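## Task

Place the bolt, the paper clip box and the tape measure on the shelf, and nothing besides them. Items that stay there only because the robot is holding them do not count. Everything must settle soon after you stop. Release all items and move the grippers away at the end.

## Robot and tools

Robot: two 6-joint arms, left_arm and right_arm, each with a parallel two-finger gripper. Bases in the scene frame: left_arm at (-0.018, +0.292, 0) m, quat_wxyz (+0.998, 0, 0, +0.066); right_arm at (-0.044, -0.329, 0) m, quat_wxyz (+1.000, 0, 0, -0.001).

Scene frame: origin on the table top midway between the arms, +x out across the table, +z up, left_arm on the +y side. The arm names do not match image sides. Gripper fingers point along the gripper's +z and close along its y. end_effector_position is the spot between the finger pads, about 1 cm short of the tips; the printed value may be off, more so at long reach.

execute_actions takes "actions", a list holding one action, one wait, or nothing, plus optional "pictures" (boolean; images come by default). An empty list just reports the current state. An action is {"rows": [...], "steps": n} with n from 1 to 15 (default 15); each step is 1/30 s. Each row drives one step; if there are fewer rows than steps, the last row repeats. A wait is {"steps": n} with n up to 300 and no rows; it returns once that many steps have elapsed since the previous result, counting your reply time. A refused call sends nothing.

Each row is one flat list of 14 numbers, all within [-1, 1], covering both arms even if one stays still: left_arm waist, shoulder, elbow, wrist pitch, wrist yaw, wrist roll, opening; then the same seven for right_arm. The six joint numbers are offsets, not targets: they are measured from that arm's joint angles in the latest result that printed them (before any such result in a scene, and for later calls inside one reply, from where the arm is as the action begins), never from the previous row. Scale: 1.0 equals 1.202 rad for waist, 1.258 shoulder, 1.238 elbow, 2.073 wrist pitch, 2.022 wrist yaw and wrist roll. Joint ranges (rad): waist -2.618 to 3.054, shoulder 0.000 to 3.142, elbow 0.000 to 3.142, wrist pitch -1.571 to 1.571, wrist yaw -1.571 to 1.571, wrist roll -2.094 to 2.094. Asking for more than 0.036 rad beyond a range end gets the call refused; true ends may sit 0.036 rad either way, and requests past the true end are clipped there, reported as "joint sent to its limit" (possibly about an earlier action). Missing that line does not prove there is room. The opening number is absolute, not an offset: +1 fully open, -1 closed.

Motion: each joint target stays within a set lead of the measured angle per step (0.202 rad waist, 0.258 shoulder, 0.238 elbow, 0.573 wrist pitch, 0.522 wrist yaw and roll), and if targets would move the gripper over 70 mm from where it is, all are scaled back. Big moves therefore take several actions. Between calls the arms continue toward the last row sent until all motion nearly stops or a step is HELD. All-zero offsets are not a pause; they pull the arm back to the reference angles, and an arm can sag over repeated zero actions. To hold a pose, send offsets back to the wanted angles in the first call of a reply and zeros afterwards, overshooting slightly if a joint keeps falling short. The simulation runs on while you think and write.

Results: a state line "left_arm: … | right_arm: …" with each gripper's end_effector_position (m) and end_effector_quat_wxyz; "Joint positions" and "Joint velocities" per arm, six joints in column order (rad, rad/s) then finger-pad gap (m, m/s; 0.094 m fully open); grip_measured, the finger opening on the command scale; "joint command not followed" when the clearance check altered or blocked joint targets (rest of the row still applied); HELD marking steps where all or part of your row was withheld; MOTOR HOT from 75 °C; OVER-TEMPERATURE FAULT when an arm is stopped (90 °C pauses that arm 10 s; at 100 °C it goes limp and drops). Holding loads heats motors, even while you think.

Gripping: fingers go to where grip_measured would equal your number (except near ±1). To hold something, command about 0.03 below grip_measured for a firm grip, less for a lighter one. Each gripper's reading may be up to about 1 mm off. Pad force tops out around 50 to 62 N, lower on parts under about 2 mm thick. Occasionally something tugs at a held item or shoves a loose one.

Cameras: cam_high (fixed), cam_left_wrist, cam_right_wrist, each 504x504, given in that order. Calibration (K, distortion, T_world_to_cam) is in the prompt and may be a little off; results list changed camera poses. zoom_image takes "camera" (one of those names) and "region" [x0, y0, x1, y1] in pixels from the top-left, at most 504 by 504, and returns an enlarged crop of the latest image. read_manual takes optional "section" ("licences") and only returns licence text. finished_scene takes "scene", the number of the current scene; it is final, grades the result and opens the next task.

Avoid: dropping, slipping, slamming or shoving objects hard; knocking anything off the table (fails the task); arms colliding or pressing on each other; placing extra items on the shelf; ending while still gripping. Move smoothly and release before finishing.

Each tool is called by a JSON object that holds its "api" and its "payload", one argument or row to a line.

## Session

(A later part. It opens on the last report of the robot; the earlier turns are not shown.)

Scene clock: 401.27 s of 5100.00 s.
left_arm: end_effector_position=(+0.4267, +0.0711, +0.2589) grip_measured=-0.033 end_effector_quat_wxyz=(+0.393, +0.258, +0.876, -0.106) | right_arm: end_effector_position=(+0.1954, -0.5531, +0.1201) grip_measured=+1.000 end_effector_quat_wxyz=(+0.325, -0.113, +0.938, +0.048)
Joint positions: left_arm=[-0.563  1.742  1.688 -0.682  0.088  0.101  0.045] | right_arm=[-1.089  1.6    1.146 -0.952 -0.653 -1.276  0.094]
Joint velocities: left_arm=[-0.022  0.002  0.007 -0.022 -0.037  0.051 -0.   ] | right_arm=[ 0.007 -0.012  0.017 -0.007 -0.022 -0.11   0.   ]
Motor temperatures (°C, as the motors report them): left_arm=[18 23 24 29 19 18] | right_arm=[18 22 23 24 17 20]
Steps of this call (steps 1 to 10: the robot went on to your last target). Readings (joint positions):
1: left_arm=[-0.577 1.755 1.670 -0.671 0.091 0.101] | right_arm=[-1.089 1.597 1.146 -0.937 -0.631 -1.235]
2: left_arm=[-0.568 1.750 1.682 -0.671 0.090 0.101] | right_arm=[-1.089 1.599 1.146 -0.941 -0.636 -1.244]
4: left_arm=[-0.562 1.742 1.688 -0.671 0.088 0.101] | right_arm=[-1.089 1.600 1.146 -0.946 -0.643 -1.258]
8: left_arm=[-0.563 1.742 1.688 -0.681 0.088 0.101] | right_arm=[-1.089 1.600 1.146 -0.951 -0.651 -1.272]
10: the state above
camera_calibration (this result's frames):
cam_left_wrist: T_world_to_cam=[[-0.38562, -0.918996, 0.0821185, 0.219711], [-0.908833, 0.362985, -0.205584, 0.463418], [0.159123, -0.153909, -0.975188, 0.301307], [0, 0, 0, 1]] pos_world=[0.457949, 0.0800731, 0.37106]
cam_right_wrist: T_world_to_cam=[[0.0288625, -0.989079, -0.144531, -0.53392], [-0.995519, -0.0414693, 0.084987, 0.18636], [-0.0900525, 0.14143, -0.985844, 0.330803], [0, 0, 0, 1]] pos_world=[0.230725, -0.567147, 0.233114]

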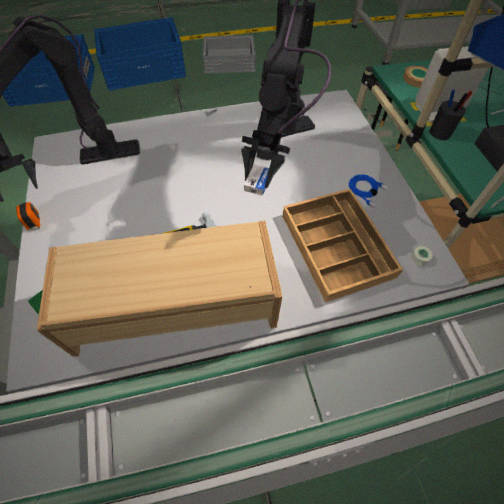

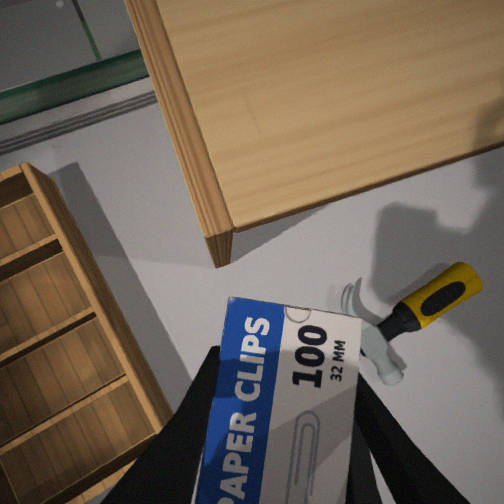

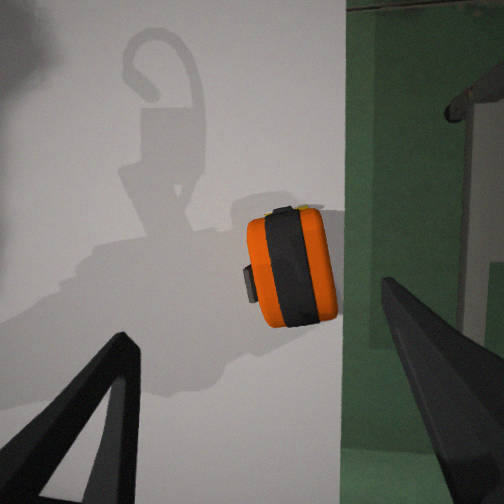

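{"api": "execute_actions", "payload": {
  "actions": [
    {"rows": [[0.002,-0.003,0.015,0.004,0,0,-0.07, -0.004,0.003,0,0.008,-0.005,0.002,1],[0.003,0,0.022,0.007,0,0,-0.07, -0.006,0.005,0,0.014,-0.008,0.004,1],[0.004,0.006,0.034,0.01,0,0,-0.07, -0.008,0.007,-0.002,0.02,-0.01,0.006,1],[0.005,0.016,0.05,0.013,0,0,-0.07, -0.01,0.009,-0.003,0.025,-0.012,0.008,1],[0.006,0.03,0.07,0.016,0,0,-0.07, -0.012,0.011,-0.004,0.03,-0.014,0.01,1],[0.007,0.047,0.093,0.019,0,0,-0.07, -0.014,0.013,-0.005,0.034,-0.016,0.01,1],[0.008,0.065,0.116,0.022,0,0,-0.07, -0.016,0.015,-0.006,0.037,-0.017,0.01,1],[0.009,0.083,0.139,0.025,0,0,-0.07, -0.018,0.017,-0.007,0.038,-0.017,0.01,1],[0.01,0.101,0.162,0.028,0,0,-0.07, -0.018,0.019,-0.008,0.038,-0.017,0.01,1],[0.011,0.119,0.185,0.03,0,0,-0.07, -0.018,0.021,-0.01,0.038,-0.017,0.01,1],[0.012,0.137,0.208,0.032,0,0,-0.07, -0.018,0.021,-0.01,0.038,-0.017,0.01,1],[0.013,0.155,0.231,0.034,0,0,-0.07, -0.018,0.021,-0.01,0.038,-0.017,0.01,1],[0.014,0.173,0.254,0.036,0,0,-0.07, -0.018,0.021,-0.01,0.038,-0.017,0.01,1],[0.015,0.191,0.277,0.038,0,0,-0.07, -0.018,0.021,-0.01,0.038,-0.017,0.01,1],[0.016,0.209,0.30,0.04,0,0,-0.07, -0.018,0.021,-0.01,0.038,-0.017,0.01,1]], "steps": 15}
  ],
  "pictures": false
}}

{"api": "execute_actions", "payload": {
  "actions": [
    {"rows": [[0.003,0.046,0.081,0.017,0,0,-0.07, -0.004,0.003,0,0.015,-0.005,0,1],[0.003,0.064,0.104,0.019,0,0,-0.07, -0.004,0.004,0,0.025,-0.005,0,1],[0.003,0.082,0.127,0.021,0,0,-0.07, -0.004,0.007,-0.006,0.037,-0.005,0,1],[0.003,0.10,0.15,0.023,0,0,-0.07, -0.004,0.012,-0.015,0.05,-0.005,0,1],[0.003,0.118,0.173,0.025,0,0,-0.07, -0.004,0.018,-0.026,0.063,-0.005,0,1],[0.003,0.136,0.196,0.027,0,0,-0.07, -0.004,0.025,-0.039,0.076,-0.005,0,1],[0.003,0.154,0.219,0.029,0,0,-0.07, -0.004,0.032,-0.052,0.089,-0.005,0,1],[0.003,0.172,0.242,0.031,0,0,-0.07, -0.004,0.04,-0.066,0.101,-0.005,0,1],[0.003,0.189,0.264,0.033,0,0,-0.07, -0.004,0.048,-0.08,0.113,-0.005,0,1],[0.003,0.205,0.284,0.034,0,0,-0.07, -0.004,0.055,-0.093,0.123,-0.005,0,1],[0.003,0.219,0.302,0.035,0,0,-0.07, -0.004,0.062,-0.106,0.131,-0.005,0,1],[0.003,0.231,0.317,0.036,0,0,-0.07, -0.004,0.069,-0.118,0.137,-0.005,0,1],[0.003,0.241,0.329,0.036,0,0,-0.07, -0.004,0.075,-0.129,0.141,-0.005,0,1],[0.003,0.248,0.337,0.036,0,0,-0.07, -0.004,0.08,-0.137,0.142,-0.005,0,1],[0.003,0.252,0.341,0.036,0,0,-0.07, -0.004,0.083,-0.143,0.142,-0.005,0,1]], "steps": 15}
  ],
  "pictures": false
}}

{"api": "execute_actions", "payload": {
  "actions": [
    {"steps": 10}
  ]
}}

Scene clock: 490.70 s of 5100.00 s.
left_arm: end_effector_position=(+0.4923, +0.0454, +0.2878) grip_measured=-0.033 end_effector_quat_wxyz=(+0.450, +0.250, +0.850, -0.113) | right_arm: end_effector_position=(+0.1991, -0.5687, +0.1186) grip_measured=+1.000 end_effector_quat_wxyz=(+0.337, -0.109, +0.935, +0.027)
Joint positions: left_arm=[-0.556  1.96   1.988 -0.637  0.088  0.101  0.045] | right_arm=[-1.105  1.617  1.146 -0.884 -0.66  -1.264  0.094]
Joint velocities: left_arm=[ 0.042  0.691  0.779  0.154  0.037  0.037 -0.   ] | right_arm=[ 0.007  0.017  0.022  0.066 -0.037 -0.037  0.   ]
Motor temperatures (°C, as the motors report them): left_arm=[18 27 25 29 19 18] | right_arm=[18 24 24 22 17 20]
Steps of this call (steps 1 to 30: the robot went on to your last target; steps 31 to 90: nothing new was sent; then 85.93 s passed at rest; steps 91 to 105: all 15 steps of this action). Readings (joint positions):
91: left_arm=[-0.563 1.742 1.688 -0.686 0.088 0.101] | right_arm=[-1.089 1.600 1.146 -0.954 -0.656 -1.281]
92: left_arm=[-0.563 1.742 1.688 -0.686 0.088 0.101] | right_arm=[-1.089 1.600 1.146 -0.950 -0.656 -1.280]
94: left_arm=[-0.563 1.746 1.696 -0.686 0.088 0.101] | right_arm=[-1.090 1.600 1.146 -0.938 -0.656 -1.277]
98: left_arm=[-0.563 1.801 1.787 -0.679 0.088 0.101] | right_arm=[-1.099 1.601 1.146 -0.907 -0.659 -1.269]
105: the state above

Scene clock: 491.20 s of 5100.00 s.
left_arm: end_effector_position=(+0.5644, +0.0137, +0.2900) grip_measured=-0.033 end_effector_quat_wxyz=(+0.502, +0.244, +0.821, -0.120) | right_arm: end_effector_position=(+0.2018, -0.5740, +0.0614) grip_measured=+1.000 end_effector_quat_wxyz=(+0.339, -0.110, +0.934, +0.021)
Joint positions: left_arm=[-0.555  2.264  2.366 -0.588  0.088  0.101  0.045] | right_arm=[-1.105  1.706  1.    -0.636 -0.66  -1.264  0.094]
Joint velocities: left_arm=[-0.002  0.305  0.281  0.022  0.007 -0.007 -0.   ] | right_arm=[-0.012  0.276 -0.388  0.227  0.051  0.022  0.   ]
Motor temperatures (°C, as the motors report them): left_arm=[18 27 25 29 19 18] | right_arm=[18 24 24 22 17 20]
Steps of this call (steps 1 to 15: all 15 steps of this action). Readings (joint positions):
1: left_arm=[-0.555 1.984 2.016 -0.634 0.088 0.101] | right_arm=[-1.105 1.617 1.146 -0.881 -0.660 -1.264]
2: left_arm=[-0.555 2.007 2.043 -0.632 0.088 0.101] | right_arm=[-1.105 1.617 1.146 -0.875 -0.660 -1.264]
4: left_arm=[-0.555 2.052 2.098 -0.628 0.088 0.101] | right_arm=[-1.105 1.617 1.146 -0.852 -0.660 -1.264]
8: left_arm=[-0.555 2.140 2.213 -0.614 0.088 0.101] | right_arm=[-1.105 1.627 1.119 -0.763 -0.660 -1.264]
15: the state above

Scene clock: 491.53 s of 5100.00 s.
left_arm: end_effector_position=(+0.5682, +0.0120, +0.2819) grip_measured=-0.033 end_effector_quat_wxyz=(+0.499, +0.244, +0.823, -0.120) | right_arm: end_effector_position=(+0.2008, -0.5721, +0.0509) grip_measured=+1.000 end_effector_quat_wxyz=(+0.338, -0.109, +0.935, +0.025)
Joint positions: left_arm=[-0.555  2.285  2.375 -0.585  0.088  0.101  0.045] | right_arm=[-1.105  1.724  0.976 -0.602 -0.66  -1.264  0.094]
Joint velocities: left_arm=[ 0.007  0.002 -0.007 -0.066 -0.007  0.022 -0.   ] | right_arm=[ 0.002 -0.007  0.027  0.066 -0.022 -0.007  0.   ]
Motor temperatures (°C, as the motors report them): left_arm=[18 27 25 29 19 18] | right_arm=[18 24 24 22 17 20]
Steps of this call (steps 1 to 10: the robot went on to your last target). Readings (joint positions):
1: left_arm=[-0.555 2.273 2.372 -0.587 0.088 0.101] | right_arm=[-1.105 1.715 0.989 -0.631 -0.660 -1.264]
2: left_arm=[-0.555 2.278 2.375 -0.586 0.088 0.101] | right_arm=[-1.105 1.721 0.981 -0.628 -0.660 -1.264]
4: left_arm=[-0.555 2.284 2.375 -0.586 0.088 0.101] | right_arm=[-1.105 1.724 0.976 -0.624 -0.660 -1.264]
8: left_arm=[-0.555 2.285 2.375 -0.586 0.088 0.101] | right_arm=[-1.105 1.724 0.976 -0.607 -0.660 -1.264]
10: the state above
camera_calibration (this result's frames):
cam_left_wrist: T_world_to_cam=[[-0.396642, -0.913755, 0.0879049, 0.22258], [-0.84147, 0.323644, -0.432647, 0.644397], [0.366883, -0.245575, -0.897268, 0.153197], [0, 0, 0, 1]] pos_world=[0.57432, 0.0324503, 0.396689]
cam_right_wrist: T_world_to_cam=[[0.00972315, -0.994412, -0.10512, -0.564145], [-0.998294, -0.0157062, 0.0562396, 0.21361], [-0.0575763, 0.104394, -0.992868, 0.238414], [0, 0, 0, 1]] pos_world=[0.232458, -0.582527, 0.165397]

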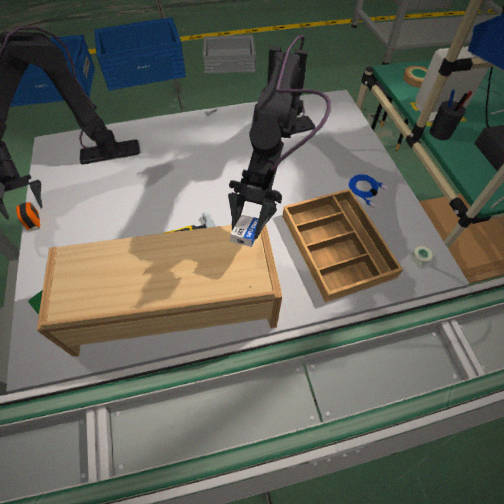

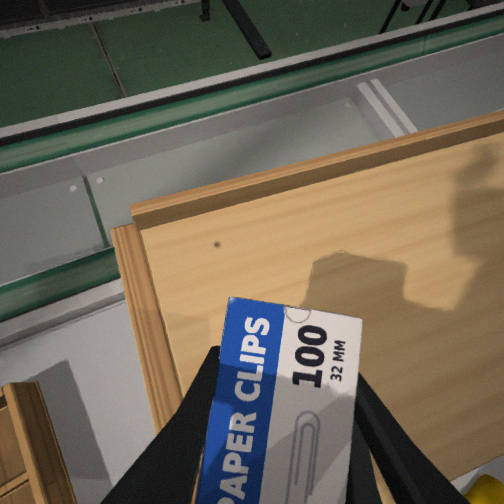

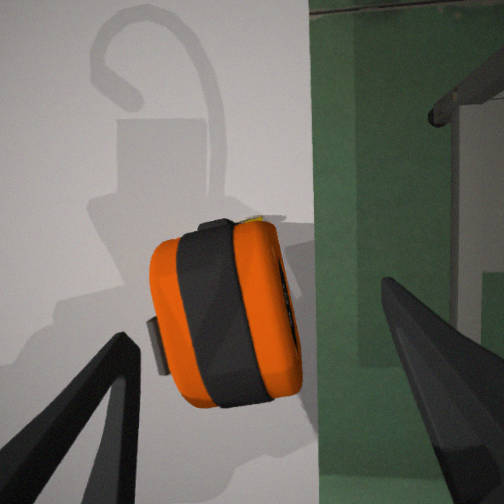

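{"api": "execute_actions", "payload": {
  "actions": [
    {"rows": [[0,-0.005,0.028,-0.005,0,0,-0.07, 0,0,0,-0.008,-0.008,0,1],[0,-0.003,0.03,-0.014,0,0,-0.07, 0,0,0,-0.015,-0.013,0,1],[0,0,0.034,-0.024,0,0,-0.07, 0,0,0,-0.021,-0.017,0,1],[0,0.004,0.038,-0.034,0,0,-0.07, 0,0,0,-0.026,-0.02,0,1],[0,0.008,0.042,-0.044,0,0,-0.07, 0,0,0,-0.029,-0.02,0,1],[0,0.013,0.046,-0.054,0,0,-0.07, 0,0,0,-0.029,-0.02,0,1],[0,0.018,0.05,-0.064,0,0,-0.07, 0,0,0,-0.029,-0.02,0,0.95],[0,0.023,0.054,-0.073,0,0,-0.07, 0,0,0,-0.029,-0.02,0,0.88],[0,0.028,0.058,-0.081,0,0,-0.07, 0,0,0,-0.029,-0.02,0,0.8],[0,0.032,0.061,-0.088,0,0,-0.07, 0,0,0,-0.029,-0.02,0,0.72],[0,0.036,0.064,-0.093,0,0,-0.07, 0,0,0,-0.029,-0.02,0,0.64],[0,0.039,0.066,-0.096,0,0,-0.07, 0,0,0,-0.029,-0.02,0,0.56],[0,0.042,0.066,-0.096,0,0,-0.07, 0,0,0,-0.029,-0.02,0,0.48],[0,0.044,0.066,-0.096,0,0,-0.07, 0,0,0,-0.029,-0.02,0,0.4],[0,0.044,0.066,-0.096,0,0,-0.07, 0,0,0,-0.029,-0.02,0,0.32]], "steps": 15}
  ],
  "pictures": false
}}

{"api": "execute_actions", "payload": {
  "actions": [
    {"steps": 8}
  ]
}}

Scene clock: 524.80 s of 5100.00 s.
left_arm: end_effector_position=(+0.5572, +0.0169, +0.2424) grip_measured=-0.033 end_effector_quat_wxyz=(+0.431, +0.251, +0.860, -0.110) | right_arm: end_effector_position=(+0.1987, -0.5635, +0.0507) grip_measured=+0.359 end_effector_quat_wxyz=(+0.337, -0.103, +0.935, +0.045)
Joint positions: left_arm=[-0.555  2.333  2.428 -0.747  0.088  0.101  0.045] | right_arm=[-1.105  1.724  0.976 -0.643 -0.674 -1.264  0.064]
Joint velocities: left_arm=[-0.007  0.168 -0.002 -0.227  0.007 -0.037 -0.   ] | right_arm=[-0.007 -0.007 -0.012  0.022  0.007  0.007 -0.075]
Motor temperatures (°C, as the motors report them): left_arm=[18 32 27 31 19 18] | right_arm=[18 25 23 22 17 20]
Steps of this call (steps 1 to 30: the robot went on to your last target; steps 31 to 90: nothing new was sent; then 29.77 s passed at rest; steps 91 to 105: all 15 steps of this action). Readings (joint positions):
91: left_arm=[-0.555 2.285 2.375 -0.586 0.088 0.101] | right_arm=[-1.105 1.724 0.976 -0.596 -0.660 -1.264]
92: left_arm=[-0.555 2.285 2.376 -0.589 0.088 0.101] | right_arm=[-1.105 1.724 0.976 -0.598 -0.660 -1.264]
94: left_arm=[-0.555 2.285 2.383 -0.607 0.088 0.101] | right_arm=[-1.105 1.724 0.976 -0.609 -0.664 -1.264]
98: left_arm=[-0.555 2.294 2.408 -0.659 0.088 0.101] | right_arm=[-1.105 1.724 0.976 -0.632 -0.670 -1.264]
105: the state above

Scene clock: 525.07 s of 5100.00 s.
left_arm: end_effector_position=(+0.5545, +0.0181, +0.2243) grip_measured=-0.033 end_effector_quat_wxyz=(+0.408, +0.253, +0.871, -0.107) | right_arm: end_effector_position=(+0.1985, -0.5630, +0.0507) grip_measured=+0.323 end_effector_quat_wxyz=(+0.337, -0.103, +0.935, +0.046)
Joint positions: left_arm=[-0.555  2.352  2.428 -0.779  0.088  0.101  0.045] | right_arm=[-1.105  1.724  0.976 -0.645 -0.674 -1.264  0.062]
Joint velocities: left_arm=[-0.007 -0.012  0.002  0.037  0.022 -0.007 -0.   ] | right_arm=[-0.007  0.002 -0.012 -0.066 -0.022 -0.051 -0.001]
Motor temperatures (°C, as the motors report them): left_arm=[18 32 27 31 19 18] | right_arm=[18 25 23 22 17 20]
Steps of this call (steps 1 to 8: the robot went on to your last target). Readings (joint positions):
1: left_arm=[-0.555 2.339 2.428 -0.754 0.088 0.101] | right_arm=[-1.105 1.724 0.976 -0.644 -0.674 -1.264]
2: left_arm=[-0.555 2.344 2.428 -0.761 0.088 0.101] | right_arm=[-1.105 1.724 0.976 -0.644 -0.674 -1.264]
4: left_arm=[-0.555 2.350 2.428 -0.771 0.088 0.101] | right_arm=[-1.105 1.724 0.976 -0.645 -0.674 -1.264]
8: the state above
camera_calibration (this result's frames):
cam_left_wrist: T_world_to_cam=[[-0.380396, -0.921073, 0.0832082, 0.220022], [-0.905136, 0.352323, -0.237901, 0.597077], [0.189808, -0.165811, -0.967719, 0.220635], [0, 0, 0, 1]] pos_world=[0.582253, 0.0288767, 0.33725]
cam_right_wrist: T_world_to_cam=[[0.0117278, -0.988658, -0.149728, -0.54995], [-0.997852, -0.0212219, 0.0619696, 0.207984], [-0.0644442, 0.148679, -0.986783, 0.263098], [0, 0, 0, 1]] pos_world=[0.230942, -0.578416, 0.16439]

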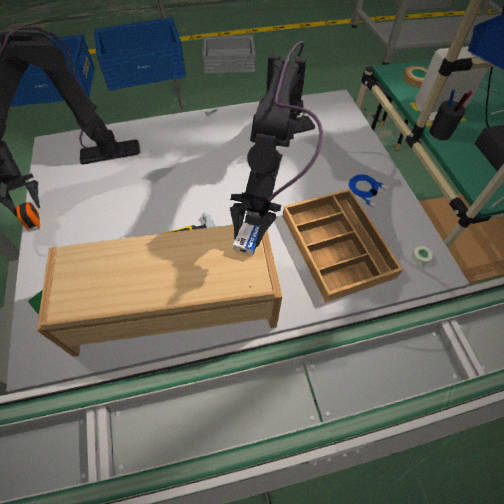

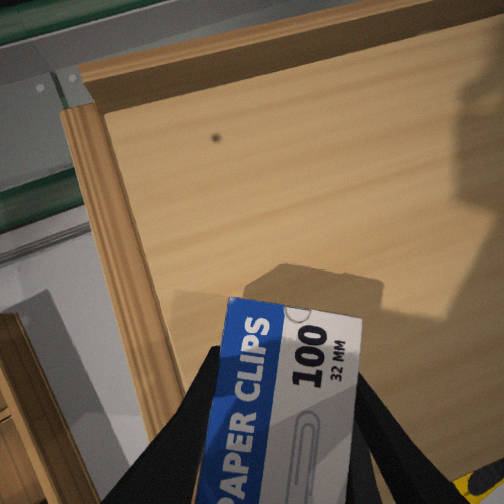

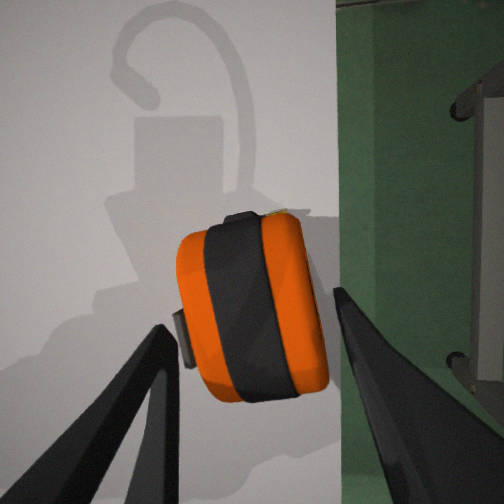

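{"api": "execute_actions", "payload": {
  "actions": [
    {"rows": [[0,-0.008,0.023,0,0,0,-0.07, 0,0,0,0,0,0,0.27],[0,-0.006,0.023,0,0,0,-0.07, 0,0,0,0,0,0,0.22],[0,-0.004,0.023,0,0,0,-0.07, 0,0,0,0,0,0,0.17],[0,-0.002,0.023,0,0,0,-0.07, 0,0,0,0,0,0,0.12],[0,0,0.023,0,0,0,-0.07, 0,0,0,0,0,0,0.08],[0,0.002,0.023,0,0,0,-0.07, 0,0,0,0,0,0,0.04],[0,0.004,0.023,0,0,0,-0.07, 0,0,0,0,0,0,0.0],[0,0.006,0.023,0,0,0,-0.07, 0,0,0,0,0,0,-0.03],[0,0.008,0.023,0,0,0,-0.07, 0,0,0,0,0,0,-0.06],[0,0.01,0.023,0,0,0,-0.07, 0,0,0,0,0,0,-0.085],[0,0.012,0.023,0,0,0,-0.07, 0,0,0,0,0,0,-0.11],[0,0.014,0.023,0,0,0,-0.07, 0,0,0,0,0,0,-0.13],[0,0.016,0.023,0,0,0,-0.07, 0,0,0,0,0,0,-0.15],[0,0.017,0.023,0,0,0,-0.07, 0,0,0,0,0,0,-0.17],[0,0.018,0.023,0,0,0,-0.07, 0,0,0,0,0,0,-0.19]], "steps": 15}
  ],
  "pictures": false
}}

{"api": "execute_actions", "payload": {
  "actions": [
    {"steps": 8}
  ]
}}

Scene clock: 540.73 s of 5100.00 s.
left_arm: end_effector_position=(+0.5556, +0.0175, +0.2187) grip_measured=-0.033 end_effector_quat_wxyz=(+0.404, +0.253, +0.872, -0.107) | right_arm: end_effector_position=(+0.1984, -0.5640, +0.0504) grip_measured=-0.095 end_effector_quat_wxyz=(+0.336, -0.103, +0.935, +0.044)
Joint positions: left_arm=[-0.555  2.362  2.43  -0.779  0.089  0.101  0.045] | right_arm=[-1.105  1.724  0.976 -0.641 -0.671 -1.264  0.043]
Joint velocities: left_arm=[-0.012 -0.002  0.071 -0.037  0.037 -0.022 -0.   ] | right_arm=[-0.012  0.007 -0.007  0.007 -0.022 -0.037  0.001]
Motor temperatures (°C, as the motors report them): left_arm=[18 33 27 31 19 18] | right_arm=[18 25 23 21 17 20]
Steps of this call (steps 1 to 30: the robot went on to your last target; steps 31 to 90: nothing new was sent; then 12.17 s passed at rest; steps 91 to 105: all 15 steps of this action). Readings (joint positions):
91: left_arm=[-0.555 2.352 2.428 -0.781 0.088 0.101] | right_arm=[-1.105 1.724 0.976 -0.646 -0.674 -1.264]
92: left_arm=[-0.555 2.352 2.428 -0.781 0.088 0.101] | right_arm=[-1.105 1.724 0.976 -0.646 -0.674 -1.264]
94: left_arm=[-0.555 2.352 2.428 -0.781 0.088 0.101] | right_arm=[-1.105 1.724 0.976 -0.646 -0.673 -1.264]
98: left_arm=[-0.555 2.352 2.428 -0.781 0.088 0.101] | right_arm=[-1.105 1.724 0.976 -0.645 -0.672 -1.264]
105: the state above

Scene clock: 541.00 s of 5100.00 s.
left_arm: end_effector_position=(+0.5559, +0.0174, +0.2186) grip_measured=-0.033 end_effector_quat_wxyz=(+0.404, +0.253, +0.872, -0.107) | right_arm: end_effector_position=(+0.1984, -0.5640, +0.0504) grip_measured=-0.095 end_effector_quat_wxyz=(+0.336, -0.103, +0.935, +0.044)
Joint positions: left_arm=[-0.555  2.364  2.432 -0.779  0.089  0.101  0.045] | right_arm=[-1.105  1.724  0.976 -0.641 -0.671 -1.264  0.043]
Joint velocities: left_arm=[ 0.012 -0.007  0.007 -0.081 -0.007  0.081 -0.   ] | right_arm=[ 0.002 -0.007  0.012 -0.022  0.007 -0.007 -0.   ]
Motor temperatures (°C, as the motors report them): left_arm=[18 33 27 31 19 18] | right_arm=[18 25 23 21 17 20]
Steps of this call (steps 1 to 8: the robot went on to your last target). Readings (joint positions):
1: left_arm=[-0.555 2.362 2.432 -0.779 0.089 0.101] | right_arm=[-1.105 1.724 0.976 -0.641 -0.671 -1.264]
2: left_arm=[-0.555 2.362 2.432 -0.779 0.089 0.101] | right_arm=[-1.105 1.724 0.976 -0.641 -0.671 -1.264]
4: left_arm=[-0.555 2.364 2.432 -0.779 0.089 0.101] | right_arm=[-1.105 1.724 0.976 -0.641 -0.671 -1.264]
8: the state above
camera_calibration (this result's frames):
cam_left_wrist: T_world_to_cam=[[-0.380304, -0.921089, 0.0834494, 0.220212], [-0.906689, 0.353512, -0.230098, 0.596351], [0.18244, -0.16317, -0.969583, 0.219165], [0, 0, 0, 1]] pos_world=[0.584467, 0.0277785, 0.331341]
cam_right_wrist: T_world_to_cam=[[0.0108117, -0.989415, -0.144711, -0.551487], [-0.997763, -0.0202229, 0.0637223, 0.208347], [-0.0659743, 0.143699, -0.98742, 0.260498], [0, 0, 0, 1]] pos_world=[0.23103, -0.578869, 0.164138]

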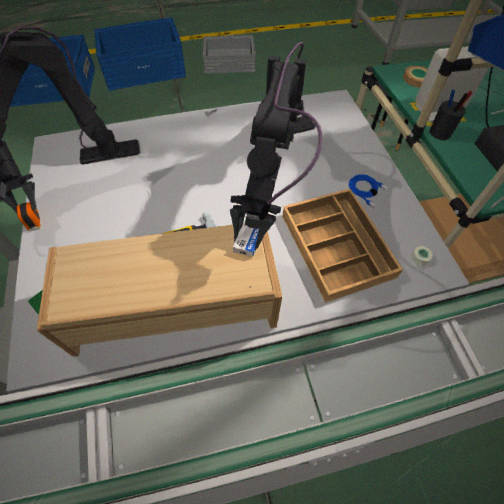

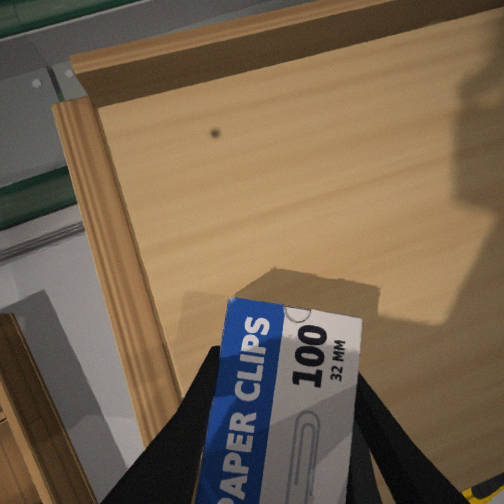

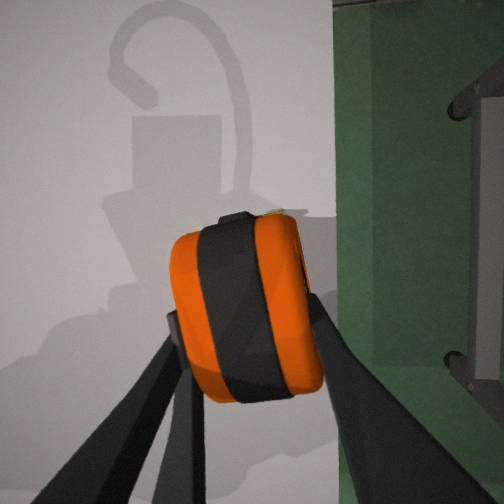

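{"api": "zoom_image", "payload": {
  "camera": "cam_high",
  "region": [200, 180, 310, 280]
}}

{"api": "zoom_image", "payload": {
  "camera": "cam_high",
  "region": [0, 160, 80, 240]
}}

Region (200, 180, 310, 280) of cam_high's 504x504 image, scaled by 4.582, with more detail than that image has; it fills the top 458 rows of this view, and the rest is white.

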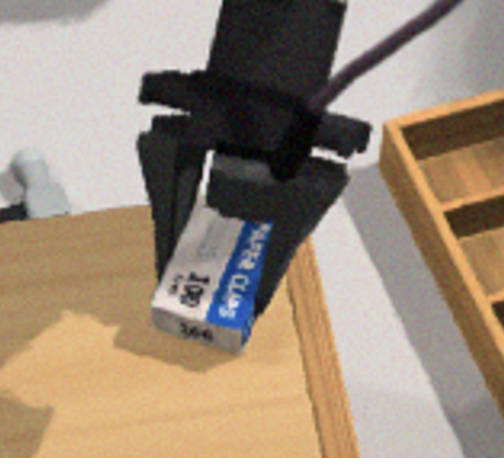

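Region (0, 160, 80, 240) of cam_high's 504x504 image, scaled by 6.300, with more detail than that image has.

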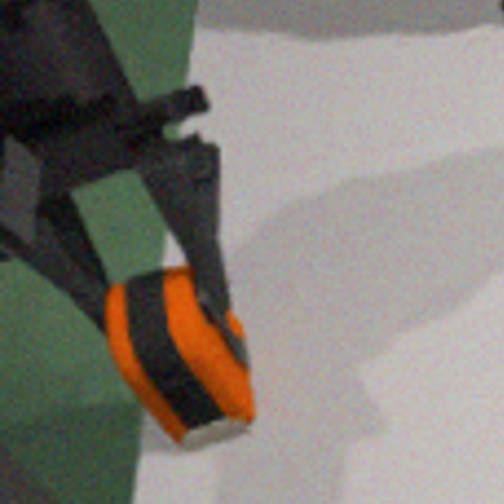

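{"api": "execute_actions", "payload": {
  "actions": [
    {"rows": [[0,-0.004,0.02,0,0,0,-0.03, 0,-0.012,0.015,0,0,0,-0.14],[0,-0.008,0.02,0,0,0,0.03, 0,-0.017,0.022,-0.006,0,0,-0.14],[0,-0.01,0.02,0,0,0,0.10, 0,-0.023,0.031,-0.016,0,0,-0.14],[0,-0.012,0.02,0,0,0,0.18, 0,-0.03,0.042,-0.028,0,0,-0.14],[0,-0.014,0.02,0,0,0,0.26, 0,-0.038,0.054,-0.041,0,0,-0.14],[0,-0.016,0.02,0,0,0,0.34, 0,-0.046,0.067,-0.054,0,0,-0.14],[0,-0.019,0.02,0,0,0,0.42, 0,-0.054,0.08,-0.067,0,0,-0.14],[0,-0.023,0.02,0,0,0,0.5, 0,-0.062,0.093,-0.08,0,0,-0.14],[0,-0.029,0.019,0,0,0,0.55, 0,-0.07,0.106,-0.093,0,0,-0.14],[0,-0.036,0.017,0,0,0,0.6, 0,-0.078,0.118,-0.106,0,0,-0.14],[0,-0.045,0.013,0,0,0,0.6, 0,-0.086,0.13,-0.118,0,0,-0.14],[0,-0.055,0.007,0,0,0,0.6, 0.002,-0.093,0.142,-0.129,0,0,-0.14],[0,-0.066,0,-0.002,0,0,0.6, 0.005,-0.10,0.154,-0.139,0,0.002,-0.14],[0,-0.078,-0.009,-0.004,0,0,0.6, 0.009,-0.106,0.166,-0.147,0.002,0.005,-0.14],[0,-0.092,-0.02,-0.006,0,0,0.6, 0.014,-0.11,0.177,-0.153,0.004,0.01,-0.14]], "steps": 15}
  ],
  "pictures": false
}}

{"api": "execute_actions", "payload": {
  "actions": [
    {"rows": [[0,-0.056,-0.025,-0.008,0,0,0.6, 0.02,-0.024,0.051,-0.045,0.008,0.017,-0.14],[0,-0.074,-0.04,-0.011,0,0,0.6, 0.03,-0.027,0.062,-0.047,0.013,0.026,-0.14],[0,-0.094,-0.057,-0.014,0,0,0.6, 0.043,-0.029,0.073,-0.048,0.019,0.037,-0.14],[0,-0.116,-0.076,-0.017,0,0,0.6, 0.058,-0.031,0.084,-0.048,0.026,0.05,-0.14],[0,-0.139,-0.097,-0.02,0,0,0.6, 0.076,-0.033,0.095,-0.048,0.033,0.063,-0.14],[0,-0.162,-0.12,-0.023,0,0,0.6, 0.096,-0.035,0.106,-0.047,0.04,0.077,-0.14],[0,-0.185,-0.144,-0.026,0,0,0.6, 0.117,-0.037,0.117,-0.046,0.047,0.091,-0.14],[0,-0.208,-0.168,-0.029,0,0,0.6, 0.138,-0.039,0.128,-0.045,0.055,0.105,-0.14],[0,-0.231,-0.192,-0.032,0,0,0.6, 0.16,-0.041,0.139,-0.043,0.063,0.12,-0.14],[0.004,-0.254,-0.216,-0.035,0,0,0.6, 0.182,-0.043,0.15,-0.041,0.071,0.135,-0.14],[0.009,-0.277,-0.241,-0.038,0,0,0.6, 0.204,-0.045,0.161,-0.039,0.079,0.15,-0.14],[0.016,-0.30,-0.266,-0.041,0,0,0.6, 0.226,-0.047,0.172,-0.037,0.087,0.165,-0.14],[0.024,-0.323,-0.291,-0.044,0,0,0.6, 0.248,-0.049,0.183,-0.035,0.095,0.18,-0.14],[0.034,-0.346,-0.317,-0.047,0,0,0.6, 0.27,-0.051,0.194,-0.033,0.103,0.195,-0.14],[0.045,-0.37,-0.343,-0.05,0,0,0.6, 0.292,-0.053,0.205,-0.031,0.111,0.21,-0.14]], "steps": 15}
  ],
  "pictures": false
}}

{"api": "execute_actions", "payload": {
  "actions": [
    {"rows": [[0.04,-0.079,-0.073,-0.015,0,0,0.6, 0.072,-0.02,0.05,0.004,0.053,0.09,-0.14],[0.053,-0.103,-0.101,-0.015,0,0,0.6, 0.094,-0.022,0.06,0.006,0.061,0.106,-0.14],[0.066,-0.127,-0.129,-0.015,0,0,0.6, 0.116,-0.024,0.069,0.008,0.07,0.122,-0.14],[0.079,-0.151,-0.157,-0.015,0,0,0.6, 0.138,-0.026,0.078,0.01,0.078,0.137,-0.14],[0.092,-0.175,-0.185,-0.015,0,0,0.6, 0.16,-0.028,0.086,0.012,0.086,0.153,-0.14],[0.105,-0.199,-0.213,-0.015,0,0,0.6, 0.182,-0.03,0.094,0.014,0.095,0.169,-0.14],[0.118,-0.223,-0.241,-0.015,0,0,0.6, 0.204,-0.032,0.102,0.016,0.103,0.184,-0.14],[0.131,-0.247,-0.269,-0.015,0,0,0.6, 0.226,-0.034,0.11,0.018,0.111,0.2,-0.14],[0.144,-0.271,-0.297,-0.015,0,0,0.6, 0.248,-0.036,0.118,0.02,0.12,0.216,-0.14],[0.157,-0.295,-0.325,-0.015,0,0,0.6, 0.27,-0.038,0.126,0.022,0.128,0.231,-0.14],[0.17,-0.319,-0.353,-0.015,0,0,0.6, 0.292,-0.04,0.133,0.024,0.136,0.247,-0.14],[0.183,-0.343,-0.381,-0.015,0,0,0.6, 0.314,-0.042,0.14,0.026,0.145,0.263,-0.14],[0.196,-0.367,-0.409,-0.015,0,0,0.6, 0.336,-0.044,0.147,0.028,0.153,0.278,-0.14],[0.209,-0.391,-0.437,-0.015,0,0,0.6, 0.358,-0.046,0.154,0.03,0.161,0.294,-0.14],[0.222,-0.415,-0.465,-0.015,0,0,0.6, 0.38,-0.048,0.16,0.032,0.17,0.31,-0.14]], "steps": 15}
  ],
  "pictures": false
}}

{"api": "execute_actions", "payload": {
  "actions": [
    {"rows": [[0.045,-0.079,-0.078,0,0,0,0.6, 0.072,-0.02,0.042,0.012,0.053,0.09,-0.14],[0.06,-0.103,-0.106,0,0,0,0.6, 0.094,-0.022,0.048,0.013,0.061,0.106,-0.14],[0.075,-0.127,-0.134,0,0,0,0.6, 0.116,-0.024,0.054,0.014,0.07,0.122,-0.14],[0.09,-0.151,-0.162,0,0,0,0.6, 0.138,-0.026,0.06,0.015,0.078,0.137,-0.14],[0.105,-0.175,-0.19,0,0,0,0.6, 0.16,-0.028,0.066,0.015,0.086,0.153,-0.14],[0.12,-0.199,-0.218,0,0,0,0.6, 0.182,-0.03,0.072,0.015,0.095,0.169,-0.14],[0.135,-0.222,-0.246,0,0,0,0.6, 0.204,-0.032,0.078,0.015,0.103,0.184,-0.14],[0.15,-0.244,-0.274,0,0,0,0.6, 0.225,-0.034,0.084,0.015,0.111,0.199,-0.14],[0.165,-0.265,-0.301,0,0,0,0.6, 0.245,-0.036,0.09,0.015,0.118,0.213,-0.14],[0.179,-0.284,-0.326,0,0,0,0.6, 0.263,-0.037,0.095,0.015,0.125,0.226,-0.14],[0.192,-0.301,-0.349,0,0,0,0.6, 0.279,-0.038,0.10,0.015,0.131,0.237,-0.14],[0.203,-0.316,-0.369,0,0,0,0.6, 0.293,-0.039,0.104,0.015,0.136,0.246,-0.14],[0.212,-0.328,-0.386,0,0,0,0.6, 0.304,-0.04,0.107,0.015,0.139,0.253,-0.14],[0.219,-0.337,-0.399,0,0,0,0.6, 0.312,-0.041,0.109,0.015,0.141,0.258,-0.14],[0.224,-0.343,-0.408,0,0,0,0.6, 0.318,-0.041,0.11,0.015,0.142,0.26,-0.14]], "steps": 15}
  ],
  "pictures": false
}}

{"api": "execute_actions", "payload": {
  "actions": [
    {"steps": 10}
  ]
}}

Scene clock: 604.57 s of 5100.00 s.
left_arm: end_effector_position=(+0.5513, +0.0194, +0.2354) grip_measured=+0.598 end_effector_quat_wxyz=(+0.415, +0.253, +0.868, -0.108) | right_arm: end_effector_position=(+0.1974, -0.5714, +0.1134) grip_measured=-0.095 end_effector_quat_wxyz=(+0.327, -0.108, +0.938, +0.022)
Joint positions: left_arm=[-0.555  2.329  2.422 -0.782  0.089  0.101  0.075] | right_arm=[-1.103  1.623  1.141 -0.871 -0.637 -1.262  0.043]
Joint velocities: left_arm=[-0.037 -0.452 -0.237 -0.007 -0.007 -0.081 -0.001] | right_arm=[ 0.042 -0.286  0.466 -0.52   0.095  0.081 -0.001]
Motor temperatures (°C, as the motors report them): left_arm=[18 34 27 31 19 18] | right_arm=[18 26 23 21 17 20]
Steps of this call (steps 1 to 15: the robot went on to your last target; steps 16 to 90: nothing new was sent; then 60.07 s passed at rest; steps 91 to 105: all 15 steps of this action). Readings (joint positions):
91: left_arm=[-0.555 2.364 2.432 -0.779 0.089 0.101] | right_arm=[-1.105 1.724 0.976 -0.641 -0.670 -1.264]
92: left_arm=[-0.555 2.364 2.432 -0.779 0.089 0.101] | right_arm=[-1.105 1.724 0.976 -0.641 -0.670 -1.264]
94: left_arm=[-0.555 2.364 2.432 -0.779 0.089 0.101] | right_arm=[-1.105 1.723 0.982 -0.652 -0.665 -1.264]
98: left_arm=[-0.555 2.364 2.432 -0.779 0.089 0.101] | right_arm=[-1.105 1.704 1.023 -0.725 -0.644 -1.264]
105: the state above

Scene clock: 605.07 s of 5100.00 s.
left_arm: end_effector_position=(+0.4687, +0.0653, +0.2927) grip_measured=+0.598 end_effector_quat_wxyz=(+0.403, +0.247, +0.875, -0.104) | right_arm: end_effector_position=(+0.2619, -0.5328, +0.1600) grip_measured=-0.095 end_effector_quat_wxyz=(+0.279, -0.116, +0.953, +0.008)
Joint positions: left_arm=[-0.54   1.936  2.06  -0.84   0.09   0.101  0.075] | right_arm=[-0.801  1.598  1.334 -0.955 -0.452 -0.963  0.043]
Joint velocities: left_arm=[ 0.247 -0.862 -0.906 -0.168  0.037 -0.022 -0.001] | right_arm=[ 0.745 -0.095  0.393 -0.022  0.447  0.799 -0.001]
Motor temperatures (°C, as the motors report them): left_arm=[18 34 27 31 19 18] | right_arm=[18 26 23 21 17 20]
Steps of this call (steps 1 to 15: all 15 steps of this action). Readings (joint positions):
1: left_arm=[-0.555 2.314 2.414 -0.783 0.089 0.101] | right_arm=[-1.100 1.615 1.156 -0.888 -0.632 -1.257]
2: left_arm=[-0.555 2.296 2.404 -0.783 0.089 0.101] | right_arm=[-1.094 1.610 1.170 -0.902 -0.622 -1.249]
4: left_arm=[-0.555 2.254 2.370 -0.785 0.089 0.101] | right_arm=[-1.072 1.606 1.196 -0.923 -0.600 -1.226]
8: left_arm=[-0.555 2.146 2.269 -0.801 0.089 0.101] | right_arm=[-0.990 1.606 1.241 -0.949 -0.547 -1.149]
15: the state above

Scene clock: 605.57 s of 5100.00 s.
left_arm: end_effector_position=(+0.3848, +0.2067, +0.2786) grip_measured=+0.598 end_effector_quat_wxyz=(+0.373, +0.143, +0.915, -0.055) | right_arm: end_effector_position=(+0.3338, -0.4525, +0.2049) grip_measured=-0.095 end_effector_quat_wxyz=(+0.271, -0.062, +0.960, -0.033)
Joint positions: left_arm=[-0.305  1.488  1.55  -0.862  0.09   0.101  0.075] | right_arm=[-0.394  1.581  1.479 -0.942 -0.175 -0.478  0.043]
Joint velocities: left_arm=[ 0.422 -0.867 -0.984  0.022 -0.022  0.007  0.001] | right_arm=[ 0.745 -0.1    0.232  0.125  0.549  0.857  0.001]
Motor temperatures (°C, as the motors report them): left_arm=[18 34 27 31 19 18] | right_arm=[18 26 23 21 17 20]
Steps of this call (steps 1 to 15: all 15 steps of this action). Readings (joint positions):
1: left_arm=[-0.530 1.906 2.029 -0.844 0.090 0.101] | right_arm=[-0.773 1.597 1.347 -0.955 -0.431 -0.931]
2: left_arm=[-0.517 1.877 1.998 -0.846 0.090 0.101] | right_arm=[-0.743 1.595 1.360 -0.955 -0.407 -0.897]
4: left_arm=[-0.485 1.818 1.932 -0.849 0.090 0.101] | right_arm=[-0.686 1.595 1.382 -0.955 -0.366 -0.831]
8: left_arm=[-0.412 1.700 1.793 -0.854 0.090 0.101] | right_arm=[-0.578 1.595 1.417 -0.955 -0.292 -0.701]
15: the state above

Scene clock: 606.07 s of 5100.00 s.
left_arm: end_effector_position=(+0.2845, +0.3008, +0.2175) grip_measured=+0.598 end_effector_quat_wxyz=(+0.340, +0.026, +0.940, -0.012) | right_arm: end_effector_position=(+0.3667, -0.3499, +0.2437) grip_measured=-0.095 end_effector_quat_wxyz=(+0.311, +0.006, +0.950, -0.035)
Joint positions: left_arm=[-0.054  1.094  1.077 -0.865  0.089  0.101  0.075] | right_arm=[-0.027  1.568  1.573 -0.941  0.053 -0.034  0.043]
Joint velocities: left_arm=[ 0.256 -0.335 -0.505  0.022 -0.051  0.007 -0.   ] | right_arm=[ 0.32  -0.085  0.115 -0.051  0.271  0.476  0.001]
Motor temperatures (°C, as the motors report them): left_arm=[18 34 27 31 19 18] | right_arm=[18 26 23 21 17 20]
Steps of this call (steps 1 to 15: all 15 steps of this action). Readings (joint positions):
1: left_arm=[-0.288 1.459 1.516 -0.863 0.090 0.101] | right_arm=[-0.366 1.579 1.488 -0.941 -0.156 -0.445]
2: left_arm=[-0.271 1.429 1.482 -0.863 0.090 0.101] | right_arm=[-0.337 1.578 1.497 -0.941 -0.135 -0.411]
4: left_arm=[-0.233 1.371 1.415 -0.862 0.090 0.101] | right_arm=[-0.278 1.578 1.509 -0.941 -0.098 -0.345]
8: left_arm=[-0.159 1.252 1.276 -0.861 0.089 0.101] | right_arm=[-0.170 1.578 1.530 -0.941 -0.032 -0.216]
15: the state above

Scene clock: 606.40 s of 5100.00 s.
left_arm: end_effector_position=(+0.2787, +0.3037, +0.2099) grip_measured=+0.598 end_effector_quat_wxyz=(+0.332, +0.020, +0.943, -0.011) | right_arm: end_effector_position=(+0.3663, -0.3495, +0.2508) grip_measured=-0.095 end_effector_quat_wxyz=(+0.320, +0.036, +0.946, -0.039)
Joint positions: left_arm=[-0.043  1.081  1.05  -0.869  0.089  0.101  0.075] | right_arm=[-0.011  1.558  1.58  -0.941  0.088  0.033  0.043]
Joint velocities: left_arm=[ 0.002  0.002 -0.002 -0.007  0.037 -0.022 -0.   ] | right_arm=[ 0.022  0.012 -0.022  0.066  0.037  0.022 -0.   ]
Motor temperatures (°C, as the motors report them): left_arm=[18 34 27 31 19 18] | right_arm=[18 26 23 21 17 20]
Steps of this call (steps 1 to 10: the robot went on to your last target). Readings (joint positions):
1: left_arm=[-0.047 1.086 1.063 -0.867 0.089 0.101] | right_arm=[-0.018 1.565 1.576 -0.941 0.059 -0.020]
2: left_arm=[-0.044 1.082 1.055 -0.868 0.089 0.101] | right_arm=[-0.013 1.562 1.578 -0.941 0.063 -0.008]
4: left_arm=[-0.043 1.081 1.051 -0.869 0.089 0.101] | right_arm=[-0.011 1.559 1.580 -0.941 0.071 0.010]
8: left_arm=[-0.043 1.081 1.050 -0.869 0.089 0.101] | right_arm=[-0.011 1.558 1.580 -0.941 0.085 0.028]
10: the state above
camera_calibration (this result's frames):
cam_left_wrist: T_world_to_cam=[[0.134917, -0.987956, 0.0757641, 0.257625], [-0.989388, -0.138485, -0.0439717, 0.375201], [0.0539343, -0.0690275, -0.996156, 0.320874], [0, 0, 0, 1]] pos_world=[0.319155, 0.328631, 0.31662]
cam_right_wrist: T_world_to_cam=[[-0.304041, -0.949631, -0.0758967, -0.200132], [-0.950812, 0.297528, 0.0862162, 0.455612], [-0.0592921, 0.0983768, -0.993381, 0.421783], [0, 0, 0, 1]] pos_world=[0.397362, -0.367102, 0.364521]

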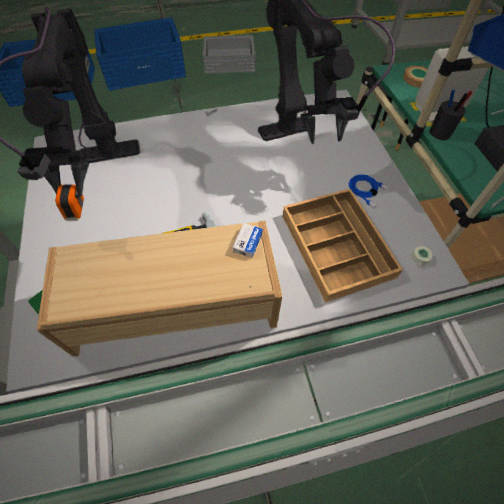

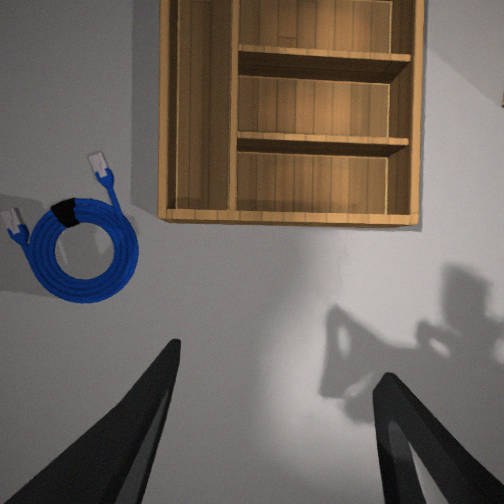

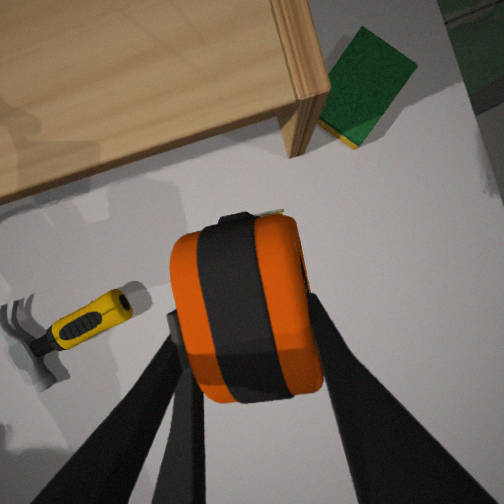

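{"api": "execute_actions", "payload": {
  "actions": [
    {"rows": [[0,0,0,0,0,0,0.6, 0,-0.015,0.032,0.008,0,0,-0.14],[0,0,0,0,0,0,0.6, 0,-0.012,0.042,0.008,-0.006,-0.003,-0.14],[0,0,0,0,0,0,0.6, 0,-0.008,0.056,0.008,-0.012,-0.006,-0.14],[0,0,0,0,0,0,0.6, 0,-0.002,0.073,0.008,-0.018,-0.009,-0.14],[0,0,0,0,0,0,0.6, 0,0.006,0.092,0.008,-0.024,-0.012,-0.14],[0,0,0,0,0,0,0.6, 0,0.017,0.113,0.008,-0.03,-0.015,-0.14],[0,0,0,0,0,0,0.6, 0,0.031,0.135,0.008,-0.036,-0.018,-0.14],[0,0,0,0,0,0,0.6, 0,0.047,0.157,0.008,-0.042,-0.021,-0.14],[0,0,0,0,0,0,0.6, 0,0.065,0.179,0.008,-0.047,-0.022,-0.14],[0,0,0,0,0,0,0.6, 0,0.084,0.201,0.008,-0.051,-0.022,-0.14],[0,0,0,0,0,0,0.6, 0,0.103,0.223,0.008,-0.053,-0.022,-0.14],[0,0,0,0,0,0,0.6, 0,0.122,0.245,0.008,-0.053,-0.022,-0.14],[0,0,0,0,0,0,0.6, 0,0.141,0.267,0.008,-0.053,-0.022,-0.14],[0,0,0,0,0,0,0.6, 0,0.16,0.289,0.008,-0.053,-0.022,-0.14],[0,0,0,0,0,0,0.6, 0,0.179,0.311,0.008,-0.053,-0.022,-0.14]], "steps": 15}
  ],
  "pictures": false
}}

{"api": "execute_actions", "payload": {
  "actions": [
    {"rows": [[0,0,0,0,0,0,0.6, 0,0.049,0.087,0.008,-0.012,-0.004,-0.14],[0,0,0,0,0,0,0.6, 0,0.068,0.109,0.008,-0.012,-0.004,-0.14],[0,0,0,0,0,0,0.6, 0,0.087,0.131,0.008,-0.012,-0.004,-0.14],[0,0,0,0,0,0,0.6, 0,0.106,0.153,0.008,-0.012,-0.004,-0.14],[0,0,0,0,0,0,0.6, 0,0.125,0.175,0.008,-0.012,-0.004,-0.14],[0,0,0,0,0,0,0.6, 0,0.144,0.197,0.008,-0.012,-0.004,-0.14],[0,0,0,0,0,0,0.6, 0,0.162,0.219,0.008,-0.012,-0.004,-0.14],[0,0,0,0,0,0,0.6, 0,0.18,0.241,0.008,-0.012,-0.004,-0.14],[0,0,0,0,0,0,0.6, 0,0.197,0.262,0.008,-0.012,-0.004,-0.14],[0,0,0,0,0,0,0.6, 0,0.212,0.281,0.008,-0.012,-0.004,-0.14],[0,0,0,0,0,0,0.6, 0,0.225,0.298,0.008,-0.012,-0.004,-0.14],[0,0,0,0,0,0,0.6, 0,0.236,0.313,0.008,-0.012,-0.004,-0.14],[0,0,0,0,0,0,0.6, 0,0.245,0.325,0.008,-0.012,-0.004,-0.14],[0,0,0,0,0,0,0.6, 0,0.251,0.333,0.008,-0.012,-0.004,-0.14],[0,0,0,0,0,0,0.6, 0,0.255,0.337,0.008,-0.012,-0.004,-0.14]], "steps": 15}
  ],
  "pictures": false
}}

{"api": "execute_actions", "payload": {
  "actions": [
    {"steps": 8}
  ]
}}

Scene clock: 650.90 s of 5100.00 s.
left_arm: end_effector_position=(+0.2787, +0.3037, +0.2099) grip_measured=+0.598 end_effector_quat_wxyz=(+0.332, +0.020, +0.943, -0.011) | right_arm: end_effector_position=(+0.4231, -0.3350, +0.2978) grip_measured=-0.095 end_effector_quat_wxyz=(+0.373, +0.008, +0.928, -0.003)
Joint positions: left_arm=[-0.043  1.081  1.05  -0.869  0.089  0.101  0.075] | right_arm=[-0.011  1.734  1.893 -0.966  0.002  0.003  0.043]
Joint velocities: left_arm=[-0.012 -0.012  0.007 -0.022  0.022 -0.081 -0.   ] | right_arm=[-0.002  0.725  0.764 -0.007 -0.066 -0.051 -0.   ]
Motor temperatures (°C, as the motors report them): left_arm=[18 28 26 30 19 18] | right_arm=[18 27 25 24 17 20]
Steps of this call (steps 1 to 30: the robot went on to your last target; steps 31 to 90: nothing new was sent; then 41.00 s passed at rest; steps 91 to 105: all 15 steps of this action). Readings (joint positions):
91: left_arm=[-0.043 1.081 1.050 -0.869 0.089 0.101] | right_arm=[-0.011 1.558 1.580 -0.942 0.092 0.041]
92: left_arm=[-0.043 1.081 1.050 -0.869 0.089 0.101] | right_arm=[-0.011 1.558 1.581 -0.945 0.091 0.040]
94: left_arm=[-0.043 1.081 1.050 -0.869 0.089 0.101] | right_arm=[-0.011 1.561 1.597 -0.958 0.082 0.036]
98: left_arm=[-0.043 1.081 1.050 -0.869 0.089 0.101] | right_arm=[-0.011 1.594 1.687 -0.973 0.050 0.020]
105: the state above

Scene clock: 651.40 s of 5100.00 s.
left_arm: end_effector_position=(+0.2787, +0.3037, +0.2099) grip_measured=+0.598 end_effector_quat_wxyz=(+0.332, +0.020, +0.943, -0.011) | right_arm: end_effector_position=(+0.5042, -0.3335, +0.2817) grip_measured=-0.095 end_effector_quat_wxyz=(+0.382, +0.005, +0.924, +0.004)
Joint positions: left_arm=[-0.043  1.081  1.05  -0.869  0.089  0.101  0.075] | right_arm=[-0.011  2.059  2.252 -0.981 -0.012  0.003  0.043]
Joint velocities: left_arm=[ 0.017 -0.002 -0.002  0.037  0.007 -0.007 -0.001] | right_arm=[-0.012  0.252  0.286 -0.007 -0.037 -0.007  0.001]
Motor temperatures (°C, as the motors report them): left_arm=[18 28 26 30 19 18] | right_arm=[18 27 25 24 17 20]
Steps of this call (steps 1 to 15: all 15 steps of this action). Readings (joint positions):
1: left_arm=[-0.043 1.081 1.050 -0.869 0.089 0.101] | right_arm=[-0.011 1.759 1.920 -0.967 -0.001 0.003]
2: left_arm=[-0.043 1.081 1.050 -0.869 0.089 0.101] | right_arm=[-0.011 1.785 1.947 -0.969 -0.003 0.003]
4: left_arm=[-0.043 1.081 1.050 -0.869 0.089 0.101] | right_arm=[-0.011 1.836 2.000 -0.973 -0.007 0.003]
8: left_arm=[-0.043 1.081 1.050 -0.869 0.089 0.101] | right_arm=[-0.011 1.934 2.107 -0.979 -0.010 0.003]
15: the state above

Scene clock: 651.67 s of 5100.00 s.
left_arm: end_effector_position=(+0.2787, +0.3037, +0.2099) grip_measured=+0.598 end_effector_quat_wxyz=(+0.332, +0.020, +0.943, -0.011) | right_arm: end_effector_position=(+0.5068, -0.3335, +0.2807) grip_measured=-0.095 end_effector_quat_wxyz=(+0.382, +0.005, +0.924, +0.004)
Joint positions: left_arm=[-0.043  1.081  1.05  -0.869  0.089  0.101  0.075] | right_arm=[-0.011  2.072  2.269 -0.985 -0.012  0.003  0.043]
Joint velocities: left_arm=[ 0.007  0.017 -0.022 -0.051 -0.081 -0.022 -0.001] | right_arm=[ 0.007  0.012  0.017 -0.081 -0.022 -0.037  0.001]
Motor temperatures (°C, as the motors report them): left_arm=[18 28 26 30 19 18] | right_arm=[18 27 25 24 17 20]
Steps of this call (steps 1 to 8: the robot went on to your last target). Readings (joint positions):
1: left_arm=[-0.043 1.081 1.050 -0.869 0.089 0.101] | right_arm=[-0.011 2.066 2.260 -0.981 -0.012 0.003]
2: left_arm=[-0.043 1.081 1.050 -0.869 0.089 0.101] | right_arm=[-0.011 2.070 2.263 -0.981 -0.012 0.003]
4: left_arm=[-0.043 1.081 1.050 -0.869 0.089 0.101] | right_arm=[-0.011 2.072 2.264 -0.982 -0.012 0.003]
8: the state above
camera_calibration (this result's frames):
cam_left_wrist: T_world_to_cam=[[0.134917, -0.987956, 0.0757641, 0.257625], [-0.989388, -0.138485, -0.0439717, 0.375201], [0.0539343, -0.0690275, -0.996156, 0.320874], [0, 0, 0, 1]] pos_world=[0.319155, 0.328631, 0.31662]
cam_right_wrist: T_world_to_cam=[[-0.203584, -0.965657, -0.16143, -0.17222], [-0.977236, 0.210476, -0.0266211, 0.597868], [0.059684, 0.152336, -0.986525, 0.414009], [0, 0, 0, 1]] pos_world=[0.524487, -0.35521, 0.396545]

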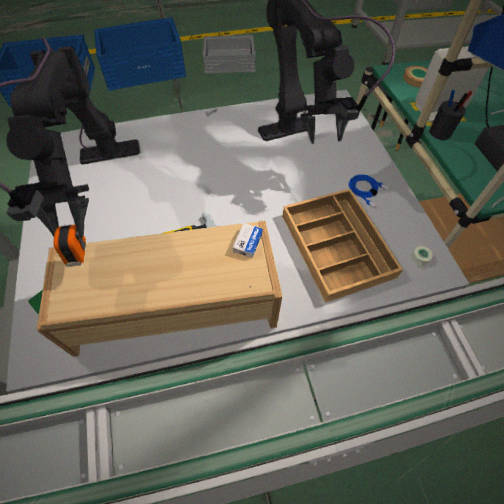

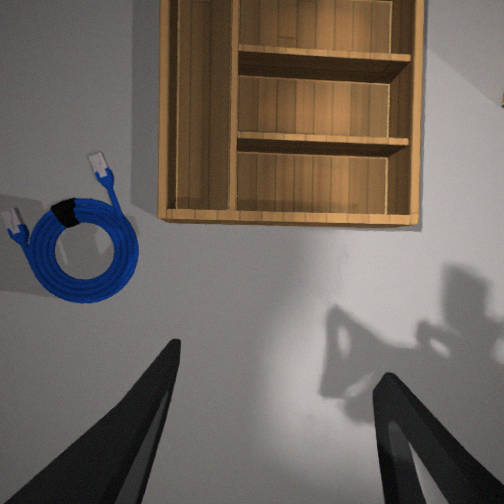

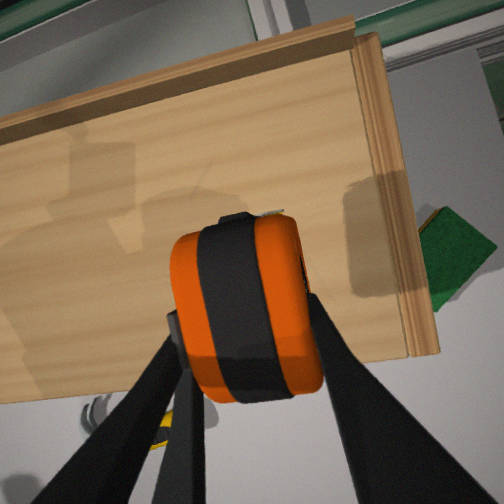

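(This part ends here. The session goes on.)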